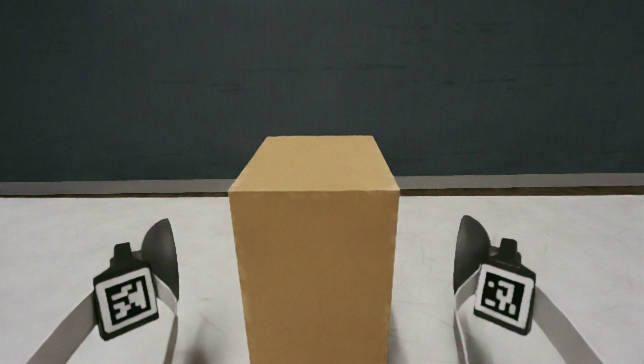

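>>> {"name": "execute_actions", "arguments": {"actions": [{"r2":{"joints":{"gripper_m":0.0}}}], "cameras": []}}

>>> {"name": "execute_actions", "arguments": {"actions": [{"r2":{"joints":{"lift_m":0.85}}}], "cameras": ["r2_wrist_camera"]}}

>>> {"name": "execute_actions", "arguments": {"actions": [{"r2":{"base":{"rotate_rad":-0.15},"joints":{"lift_m":0.87}}}], "cameras": []}}

>>> {"name": "execute_actions", "arguments": {"actions": [{"r2":{"base":{"translate_m":-1.0},"joints":{"lift_m":1.0,"arm_m":0.02}}}], "cameras": ["r2_wrist_camera","r2_nav_camera"]}}

Scene clock: 350.80 s.
r1.base_odometry: x=+3.054 y=+1.351 heading=+2.848 (m, m, rad; r1's odometry frame)
r1.turned_by_wheels: +0.000 (rad since the last result)
r1.turned_by_imu: +0.001 (rad since the last result)
r1.base_tilt: forward=+0.7 right=-0.7 (deg)
r1.lidar_m: 4.38 4.19 2.25 1.54 1.44 1.46 1.88 4.18 1.58 3.58 3.36 1.09
r1.head_depth_mm: 2737 2232 1862 1607 1424 - 1096 / 2755 2212 1875 1596 1422 - 1092 / 2766 2218 1868 1648 - - 1122 / 2746 2236 1910 1594 1409 1246 1134 / 2756 2225 1853 1595 1398 1246 1127 / 2770 2217 1854 1603 1400 1252 1126 / 2749 2222 1862 1595 1403 1253 1125
r1.base_status: not commanded
r1.joint_positions: lift_m=+0.803 arm_m=+0.003 wrist_yaw_rad=+0.000 wrist_pitch_rad=-0.020 wrist_roll_rad=+0.015 gripper_m=+0.080 head_pan_rad=-1.563 head_tilt_rad=-0.889
r1.joint_status: not commanded
r1.motor_effort: left_wheel=-1(1) right_wheel=+0(0) lift_m=+27(26) arm_m=-7(7) wrist_yaw_rad=+1(1) wrist_pitch_rad=+8(9) wrist_roll_rad=+0(0) gripper_m=+1(1) head_pan_rad=-2(2) head_tilt_rad=-6(6) (%)
r1.hand_pose: x=-0.0215 y=-0.4041 z=+0.9128 quat_wxyz=(+0.702, +0.007, -0.712, -0.007) (m; r1's base frame)
r1.wrist_depth_mm: - - - - - - - / - - - - - - - / - - - - - - - / - - - - - - - / - - - - - - - / - - - - - - - / - - - - - - -
r2.base_odometry: x=-0.120 y=+3.945 heading=+1.875 (m, m, rad; r2's odometry frame)
r2.turned_by_wheels: +0.000 (rad since the last result)
r2.turned_by_imu: +0.000 (rad since the last result)
r2.base_tilt: forward=-0.5 right=-0.8 (deg)
r2.lidar_m: 2.35 2.45 1.98 1.90 1.98 2.74 2.59 1.03 2.96 2.86 0.83 2.43
r2.head_depth_mm: 2425 2755 1014 762 685 1322 - / 2420 2759 1044 835 - 1265 1129 / 2438 2718 - 802 664 1290 1128 / 2429 2745 930 797 663 1278 1124 / 2436 2717 996 797 661 1288 1124 / 2457 2754 990 790 658 1277 1129 / 2456 2682 987 790 672 1253 1120
r2.base_status: not commanded
r2.joint_positions: lift_m=+0.735 arm_m=+0.505 wrist_yaw_rad=+0.001 wrist_pitch_rad=-0.221 wrist_roll_rad=+0.002 gripper_m=+0.001 head_pan_rad=-1.563 head_tilt_rad=-0.790
r2.joint_status: all done
r2.motor_effort: left_wheel=+0(1) right_wheel=-1(2) lift_m=+16(16) arm_m=+3(3) wrist_yaw_rad=-2(2) wrist_pitch_rad=+8(8) wrist_roll_rad=-1(1) gripper_m=-24(99) head_pan_rad=-3(2) head_tilt_rad=-4(3) (%)
r2.hand_pose: x=-0.0211 y=-0.8945 z=+0.7944 quat_wxyz=(+0.702, +0.079, -0.703, -0.078) (m; r2's base frame)
r2.wrist_depth_mm: - - - - - - - / - - - - - - - / - - - - - - - / - - 398 124 - - - / 334 328 125 122 306 322 319 / 258 258 131 131 130 249 249 / 210 209 195 141 199 204 204
pictures: none
No camera images: the call's "cameras" was empty. Leave "cameras" out to get every camera's image.

Scene clock: 352.67 s.
r1.base_odometry: x=+3.054 y=+1.351 heading=+2.848 (m, m, rad; r1's odometry frame)
r1.turned_by_wheels: +0.000 (rad since the last result)
r1.turned_by_imu: +0.000 (rad since the last result)
r1.base_tilt: forward=+0.4 right=-0.8 (deg)
r1.lidar_m: 4.38 4.16 2.25 1.54 1.44 1.46 1.87 4.17 1.58 3.57 3.35 1.09
r1.head_depth_mm: 2750 2228 1870 1594 1425 - 1093 / 2744 2233 1875 1594 1430 - 1099 / 2762 2244 1862 1653 - - 1127 / 2747 2223 1901 1589 1398 1244 1133 / 2750 2234 1861 1600 1395 1246 1126 / 2788 2235 1869 1603 1395 1246 1124 / 2757 2224 1853 1603 1395 1247 1118
r1.base_status: not commanded
r1.joint_positions: lift_m=+0.803 arm_m=+0.003 wrist_yaw_rad=+0.000 wrist_pitch_rad=-0.020 wrist_roll_rad=+0.015 gripper_m=+0.080 head_pan_rad=-1.563 head_tilt_rad=-0.889
r1.joint_status: not commanded
r1.motor_effort: left_wheel=-1(1) right_wheel=+0(1) lift_m=+27(27) arm_m=-7(7) wrist_yaw_rad=+0(1) wrist_pitch_rad=+8(9) wrist_roll_rad=+0(0) gripper_m=+0(0) head_pan_rad=-2(2) head_tilt_rad=-5(5) (%)
r1.hand_pose: x=-0.0215 y=-0.4041 z=+0.9128 quat_wxyz=(+0.702, +0.007, -0.712, -0.007) (m; r1's base frame)
r1.wrist_depth_mm: - - - - - - - / - - - - - - - / - - - - - - - / - - - - - - - / - - - - - - - / - - - - - - - / - - - - - - -
r2.base_odometry: x=-0.120 y=+3.945 heading=+1.875 (m, m, rad; r2's odometry frame)
r2.turned_by_wheels: +0.000 (rad since the last result)
r2.turned_by_imu: +0.000 (rad since the last result)
r2.base_tilt: forward=-0.5 right=-0.8 (deg)
r2.lidar_m: 2.35 2.45 1.97 1.91 1.99 2.74 2.58 1.03 2.97 2.87 0.83 2.43
r2.head_depth_mm: 2451 2750 1049 - - 1271 1112 / 2457 2700 - 782 650 1289 1135 / 2438 - 986 800 664 1291 1123 / 2458 2685 965 794 663 1286 1119 / 2465 2688 993 794 661 1288 1129 / 2463 2735 991 791 659 1278 1120 / 2453 2684 986 790 672 1259 1114
r2.base_status: not commanded
r2.joint_positions: lift_m=+0.850 arm_m=+0.505 wrist_yaw_rad=+0.001 wrist_pitch_rad=-0.245 wrist_roll_rad=+0.002 gripper_m=+0.010 head_pan_rad=-1.563 head_tilt_rad=-0.790
r2.joint_status: all done
r2.on_its_own: gripper_m is held at +0.009, not at your +0.000, by its stall guard, which is still easing
r2.motor_effort: left_wheel=+1(1) right_wheel=-1(0) lift_m=+29(31) arm_m=+3(3) wrist_yaw_rad=-2(3) wrist_pitch_rad=+17(18) wrist_roll_rad=-1(1) gripper_m=-21(24) head_pan_rad=-3(3) head_tilt_rad=-4(3) (%)
r2.hand_pose: x=-0.0212 y=-0.8925 z=+0.9027 quat_wxyz=(+0.701, +0.087, -0.702, -0.086) (m; r2's base frame)
r2.wrist_depth_mm: - - - - - - - / - - - - - - - / - - - - - - - / - - - 126 - - - / - - 127 123 - - - / 413 420 132 131 130 407 404 / 345 345 320 139 330 335 334
pictures: r2_wrist_camera
Images, in order (width x height): r2_wrist_camera 644x364.

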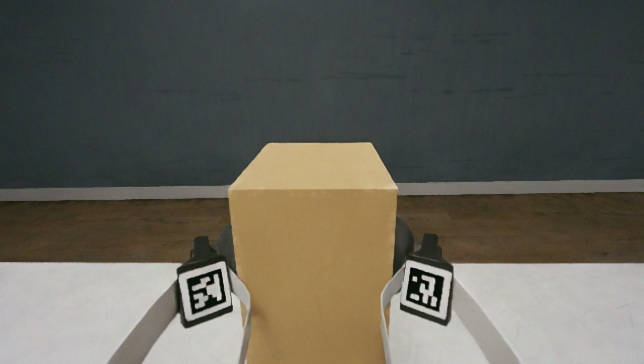

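Scene clock: 354.27 s.
r1.base_odometry: x=+3.054 y=+1.351 heading=+2.848 (m, m, rad; r1's odometry frame)
r1.turned_by_wheels: +0.000 (rad since the last result)
r1.turned_by_imu: +0.000 (rad since the last result)
r1.base_tilt: forward=+0.6 right=-0.7 (deg)
r1.lidar_m: 4.37 4.18 2.26 1.54 1.44 1.46 1.87 4.17 1.58 3.58 3.35 1.09
r1.head_depth_mm: 2730 2233 1870 1587 1425 - 1096 / 2747 2229 1878 1600 1422 - 1095 / 2749 2217 1870 1646 - - 1129 / 2738 2202 1908 1598 1407 1243 1137 / 2756 2234 1861 1603 1402 1246 1127 / 2760 2220 1857 1601 1400 1250 1125 / 2760 2222 1867 1594 1404 1248 1124
r1.base_status: not commanded
r1.joint_positions: lift_m=+0.803 arm_m=+0.003 wrist_yaw_rad=+0.000 wrist_pitch_rad=-0.020 wrist_roll_rad=+0.015 gripper_m=+0.080 head_pan_rad=-1.563 head_tilt_rad=-0.889
r1.joint_status: not commanded
r1.motor_effort: left_wheel=-1(1) right_wheel=+0(0) lift_m=+28(27) arm_m=-7(7) wrist_yaw_rad=+0(1) wrist_pitch_rad=+9(9) wrist_roll_rad=-1(0) gripper_m=+1(1) head_pan_rad=-2(2) head_tilt_rad=-5(5) (%)
r1.hand_pose: x=-0.0215 y=-0.4041 z=+0.9128 quat_wxyz=(+0.702, +0.007, -0.712, -0.007) (m; r1's base frame)
r1.wrist_depth_mm: - - - - - - - / - - - - - - - / - - - - - - - / - - - - - - - / - - - - - - - / - - - - - - - / - - - - - - -
r2.base_odometry: x=-0.120 y=+3.945 heading=+1.725 (m, m, rad; r2's odometry frame)
r2.turned_by_wheels: -0.150 (rad since the last result)
r2.turned_by_imu: -0.152 (rad since the last result)
r2.base_tilt: forward=-0.5 right=-0.8 (deg)
r2.lidar_m: 2.35 2.38 2.08 1.90 1.93 2.41 4.96 2.58 1.03 2.86 0.83 2.56
r2.head_depth_mm: 2577 2834 1052 - - 1281 1111 / 2529 2768 - 774 684 1281 1127 / 2503 - 1003 798 680 1288 1127 / 2473 2686 999 796 663 1291 1121 / 2428 2711 996 797 660 1285 1121 / 2417 2707 989 791 659 1280 1120 / 2379 2642 987 789 656 1247 1116
r2.base_status: done
r2.joint_positions: lift_m=+0.870 arm_m=+0.505 wrist_yaw_rad=-0.001 wrist_pitch_rad=-0.245 wrist_roll_rad=+0.002 gripper_m=+0.013 head_pan_rad=-1.563 head_tilt_rad=-0.790
r2.joint_status: all done
r2.on_its_own: gripper_m is held at +0.012, not at your +0.000, by its stall guard, which is not easing now
r2.motor_effort: left_wheel=+1(6) right_wheel=-2(8) lift_m=+29(28) arm_m=+3(3) wrist_yaw_rad=+0(1) wrist_pitch_rad=+17(17) wrist_roll_rad=-1(1) gripper_m=-20(21) head_pan_rad=-3(2) head_tilt_rad=-4(4) (%)
r2.hand_pose: x=-0.0217 y=-0.8925 z=+0.9226 quat_wxyz=(+0.701, +0.086, -0.702, -0.087) (m; r2's base frame)
r2.wrist_depth_mm: - - - - - - - / - - - - - - - / - - - - - - - / - - - 125 - - - / - - 127 123 - - - / - - 131 130 130 441 435 / 370 367 341 139 348 362 362
pictures: none
No camera images: the call's "cameras" was empty. Leave "cameras" out to get every camera's image.

Scene clock: 365.20 s.
r1.base_odometry: x=+3.054 y=+1.351 heading=+2.848 (m, m, rad; r1's odometry frame)
r1.turned_by_wheels: +0.000 (rad since the last result)
r1.turned_by_imu: +0.002 (rad since the last result)
r1.base_tilt: forward=+0.6 right=-0.7 (deg)
r1.lidar_m: 4.39 4.18 2.25 1.53 1.44 1.46 1.87 4.17 1.58 1.99 3.36 1.09
r1.head_depth_mm: 2735 2219 1861 1599 1431 - 1097 / 2778 2232 1876 1589 1421 - 1100 / 2660 2021 1853 1643 - - 1124 / 2754 2043 1907 1593 1396 1250 1137 / 2750 2224 1856 1601 1407 1247 1125 / 2744 2211 1862 1599 1398 1249 1127 / 2740 2216 1852 1592 1401 1245 1123
r1.base_status: not commanded
r1.joint_positions: lift_m=+0.803 arm_m=+0.003 wrist_yaw_rad=+0.000 wrist_pitch_rad=-0.020 wrist_roll_rad=+0.015 gripper_m=+0.080 head_pan_rad=-1.563 head_tilt_rad=-0.889
r1.joint_status: not commanded
r1.motor_effort: left_wheel=-1(1) right_wheel=+0(0) lift_m=+27(27) arm_m=-7(7) wrist_yaw_rad=+1(0) wrist_pitch_rad=+8(8) wrist_roll_rad=+0(0) gripper_m=+0(0) head_pan_rad=-2(2) head_tilt_rad=-5(5) (%)
r1.hand_pose: x=-0.0215 y=-0.4041 z=+0.9128 quat_wxyz=(+0.702, +0.007, -0.712, -0.007) (m; r1's base frame)
r1.wrist_depth_mm: - - - - - - - / - - - - - - - / - - - - - - - / - - - - - - - / - - - - - - - / - - - - - - - / - - - - - - -
r2.base_odometry: x=+0.034 y=+2.957 heading=+1.725 (m, m, rad; r2's odometry frame)
r2.turned_by_wheels: +0.000 (rad since the last result)
r2.turned_by_imu: +0.000 (rad since the last result)
r2.base_tilt: forward=-0.4 right=-0.9 (deg)
r2.lidar_m: 3.34 2.94 1.92 1.76 1.78 2.22 4.57 1.63 1.98 3.00 0.84 1.66
r2.head_depth_mm: 2715 2989 - - - 1246 1137 / 2674 2908 - - - 1267 1130 / 2637 2880 - - - 1256 1129 / 2569 2856 - - 1504 1285 1126 / 2546 2794 2241 1798 1499 1285 1123 / 2534 2742 1028 813 1377 1250 1126 / 2490 2726 973 790 1383 1278 1114
r2.base_status: done
r2.joint_positions: lift_m=+1.000 arm_m=+0.020 wrist_yaw_rad=-0.001 wrist_pitch_rad=-0.246 wrist_roll_rad=+0.002 gripper_m=+0.013 head_pan_rad=-1.563 head_tilt_rad=-0.790
r2.joint_status: all done
r2.on_its_own: gripper_m is held at +0.012, not at your +0.000, by its stall guard, which is not easing now
r2.motor_effort: left_wheel=+1(1) right_wheel=-1(7) lift_m=+29(30) arm_m=-3(4) wrist_yaw_rad=+0(1) wrist_pitch_rad=+18(18) wrist_roll_rad=-1(1) gripper_m=-20(20) head_pan_rad=-2(2) head_tilt_rad=-4(4) (%)
r2.hand_pose: x=-0.0217 y=-0.4079 z=+1.0525 quat_wxyz=(+0.701, +0.086, -0.702, -0.087) (m; r2's base frame)
r2.wrist_depth_mm: - - - - - - - / - - - - - - - / - - - - - - - / - - 986 125 - - - / 842 850 127 124 - - - / 650 649 131 130 130 - - / 543 531 502 138 - - -
pictures: r2_nav_camera (sideways: a quarter turn counterclockwise sets it upright), r2_wrist_camera
Images, in order (width x height): r2_nav_camera 672x504, r2_wrist_camera 644x364.

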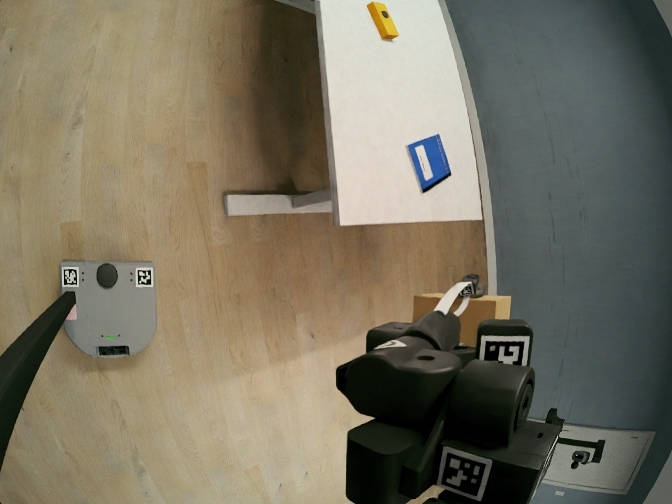

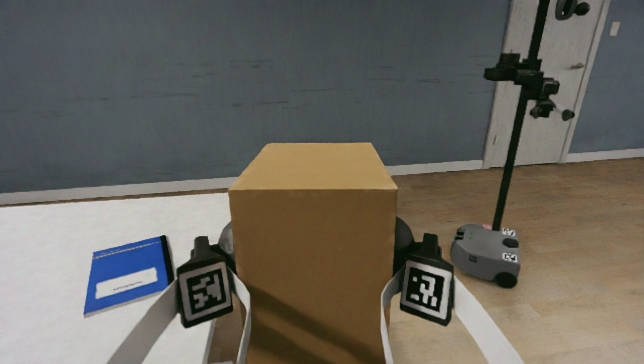

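>>> {"name": "execute_actions", "arguments": {"actions": [{"r2":{"base":{"translate_m":-1.0}}}], "cameras": []}}

>>> {"name": "execute_actions", "arguments": {"actions": [{"r2":{"base":{"translate_m":-0.45},"joints":{"head_tilt_rad":-0.55}}}], "cameras": ["r2_wrist_camera","r2_head_camera"]}}

Scene clock: 378.30 s.
r1.base_odometry: x=+3.054 y=+1.351 heading=+2.848 (m, m, rad; r1's odometry frame)
r1.turned_by_wheels: +0.000 (rad since the last result)
r1.turned_by_imu: +0.002 (rad since the last result)
r1.base_tilt: forward=+0.7 right=-0.5 (deg)
r1.lidar_m: 4.39 4.18 2.26 1.54 1.44 1.46 1.88 4.21 1.58 3.60 1.70 1.10
r1.head_depth_mm: 2766 2210 1862 1600 1437 - 1096 / 2771 2226 1886 1596 1432 - 1096 / 2727 2200 1859 1653 - - 1128 / 2754 2240 1908 1602 1410 1246 1128 / 2758 2211 1865 1602 1404 1246 1122 / 2770 2212 1859 1603 1397 1249 1124 / 2755 2227 1827 1604 1405 1247 1123
r1.base_status: not commanded
r1.joint_positions: lift_m=+0.803 arm_m=+0.003 wrist_yaw_rad=+0.000 wrist_pitch_rad=-0.020 wrist_roll_rad=+0.015 gripper_m=+0.080 head_pan_rad=-1.563 head_tilt_rad=-0.889
r1.joint_status: not commanded
r1.motor_effort: left_wheel=-1(1) right_wheel=+0(0) lift_m=+28(27) arm_m=-7(7) wrist_yaw_rad=+1(1) wrist_pitch_rad=+8(9) wrist_roll_rad=+0(0) gripper_m=+1(0) head_pan_rad=-2(2) head_tilt_rad=-6(5) (%)
r1.hand_pose: x=-0.0215 y=-0.4041 z=+0.9128 quat_wxyz=(+0.702, +0.007, -0.712, -0.007) (m; r1's base frame)
r1.wrist_depth_mm: - - - - - - - / - - - - - - - / - - - - - - - / - - - - - - - / - - - - - - - / - - - - - - - / - - - - - - -
r2.base_odometry: x=+0.188 y=+1.969 heading=+1.725 (m, m, rad; r2's odometry frame)
r2.turned_by_wheels: +0.000 (rad since the last result)
r2.turned_by_imu: -0.001 (rad since the last result)
r2.base_tilt: forward=-0.6 right=-0.7 (deg)
r2.lidar_m: 2.61 2.72 1.78 1.63 1.64 2.04 4.18 4.48 0.85 1.70 3.18 1.51
r2.head_depth_mm: 2801 3133 - - - 1245 1130 / 2790 3015 - - - 1258 1121 / 2758 3019 - - - 1257 1124 / 2674 2903 - - 1507 1290 1126 / 1357 2883 2139 1794 1499 1282 1119 / 2622 2817 2228 1783 1483 1274 1116 / 2598 2830 2229 1792 1490 1275 1119
r2.base_status: done
r2.joint_positions: lift_m=+1.000 arm_m=+0.020 wrist_yaw_rad=-0.001 wrist_pitch_rad=-0.246 wrist_roll_rad=+0.002 gripper_m=+0.013 head_pan_rad=-1.563 head_tilt_rad=-0.790
r2.joint_status: not commanded
r2.on_its_own: gripper_m is held at +0.012, not at your +0.000, by its stall guard, which is not easing now
r2.motor_effort: left_wheel=+1(2) right_wheel=-1(4) lift_m=+29(29) arm_m=-3(3) wrist_yaw_rad=+1(0) wrist_pitch_rad=+17(17) wrist_roll_rad=-1(1) gripper_m=-21(20) head_pan_rad=-2(1) head_tilt_rad=-4(4) (%)
r2.hand_pose: x=-0.0217 y=-0.4079 z=+1.0525 quat_wxyz=(+0.701, +0.086, -0.702, -0.087) (m; r2's base frame)
r2.wrist_depth_mm: - - - - - - - / - - - - - - - / - - - - - - - / - - - 125 - - 545 / - - 127 123 - - - / - - 131 130 130 - - / - - - 138 - - -
pictures: none
No camera images: the call's "cameras" was empty. Leave "cameras" out to get every camera's image.

Scene clock: 383.77 s.
r1.base_odometry: x=+3.054 y=+1.351 heading=+2.848 (m, m, rad; r1's odometry frame)
r1.turned_by_wheels: +0.000 (rad since the last result)
r1.turned_by_imu: +0.001 (rad since the last result)
r1.base_tilt: forward=+0.3 right=-0.7 (deg)
r1.lidar_m: 4.39 4.17 2.24 1.53 1.44 1.46 1.87 4.18 1.58 3.59 1.76 1.09
r1.head_depth_mm: 2773 2222 1859 1603 1429 - 1096 / 2760 2239 1897 1606 1430 - 1097 / 2753 2228 1870 1664 - - 1124 / 2761 2210 1900 1603 1394 1246 1132 / 2770 2226 1859 1609 1401 1253 1125 / 2761 2234 1842 1606 1403 1249 1123 / 2774 2220 1854 1601 1404 1252 1122
r1.base_status: not commanded
r1.joint_positions: lift_m=+0.803 arm_m=+0.003 wrist_yaw_rad=+0.000 wrist_pitch_rad=-0.020 wrist_roll_rad=+0.015 gripper_m=+0.080 head_pan_rad=-1.563 head_tilt_rad=-0.889
r1.joint_status: not commanded
r1.motor_effort: left_wheel=-1(1) right_wheel=+0(0) lift_m=+27(27) arm_m=-8(7) wrist_yaw_rad=+0(0) wrist_pitch_rad=+9(8) wrist_roll_rad=+0(0) gripper_m=+0(1) head_pan_rad=-2(2) head_tilt_rad=-5(5) (%)
r1.hand_pose: x=-0.0215 y=-0.4041 z=+0.9128 quat_wxyz=(+0.702, +0.007, -0.712, -0.007) (m; r1's base frame)
r1.wrist_depth_mm: - - - - - - - / - - - - - - - / - - - - - - - / - - - - - - - / - - - - - - - / - - - - - - - / - - - - - - -
r2.base_odometry: x=+0.257 y=+1.524 heading=+1.725 (m, m, rad; r2's odometry frame)
r2.turned_by_wheels: +0.000 (rad since the last result)
r2.turned_by_imu: +0.000 (rad since the last result)
r2.base_tilt: forward=-0.5 right=-0.8 (deg)
r2.lidar_m: 3.06 2.62 1.71 1.56 1.57 1.95 3.98 4.04 3.49 0.70 1.77 1.92
r2.head_depth_mm: 2777 3053 3347 - - - - / 2749 3001 3299 2721 - - - / 2722 2960 3245 589 - - - / 2668 2986 3198 446 - 1460 1201 / 2636 2913 3146 2421 1836 1478 1238 / 2573 2809 3070 2090 1831 1477 1226 / 2484 2695 3031 2395 1848 1472 1237
r2.base_status: done
r2.joint_positions: lift_m=+1.000 arm_m=+0.020 wrist_yaw_rad=-0.001 wrist_pitch_rad=-0.246 wrist_roll_rad=+0.002 gripper_m=+0.013 head_pan_rad=-1.563 head_tilt_rad=-0.557
r2.joint_status: all done
r2.on_its_own: gripper_m is held at +0.012, not at your +0.000, by its stall guard, which is not easing now
r2.motor_effort: left_wheel=+0(2) right_wheel=-1(6) lift_m=+29(29) arm_m=-3(3) wrist_yaw_rad=+1(0) wrist_pitch_rad=+18(18) wrist_roll_rad=-1(1) gripper_m=-20(20) head_pan_rad=-2(1) head_tilt_rad=+2(22) (%)
r2.hand_pose: x=-0.0217 y=-0.4079 z=+1.0525 quat_wxyz=(+0.701, +0.086, -0.702, -0.087) (m; r2's base frame)
r2.wrist_depth_mm: - - - - - - - / - - - - - - - / - - - - - - - / - - - 126 - - - / - - 127 124 - - - / - - 131 131 130 - - / - - - 138 - - -
pictures: r2_head_camera (sideways: a quarter turn clockwise sets it upright), r2_wrist_camera
Images, in order (width x height): r2_head_camera 896x504, r2_wrist_camera 644x364.

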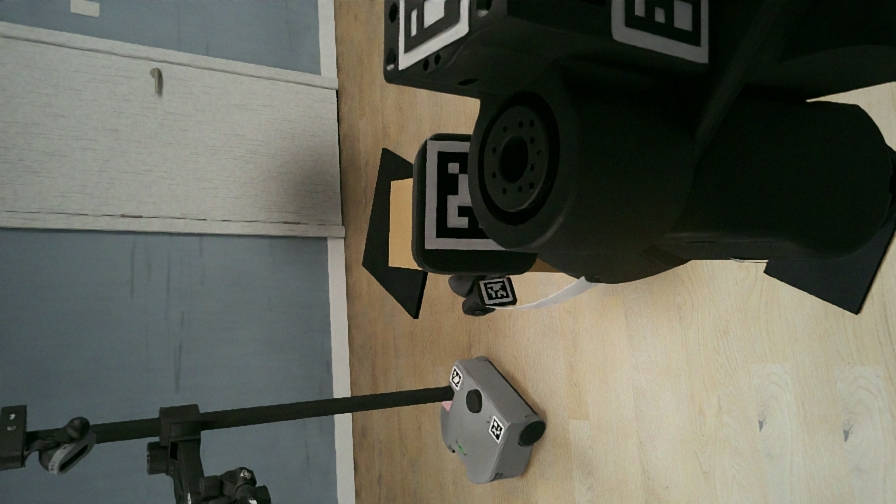

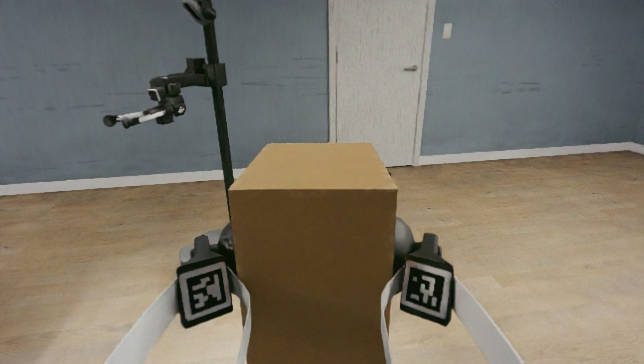

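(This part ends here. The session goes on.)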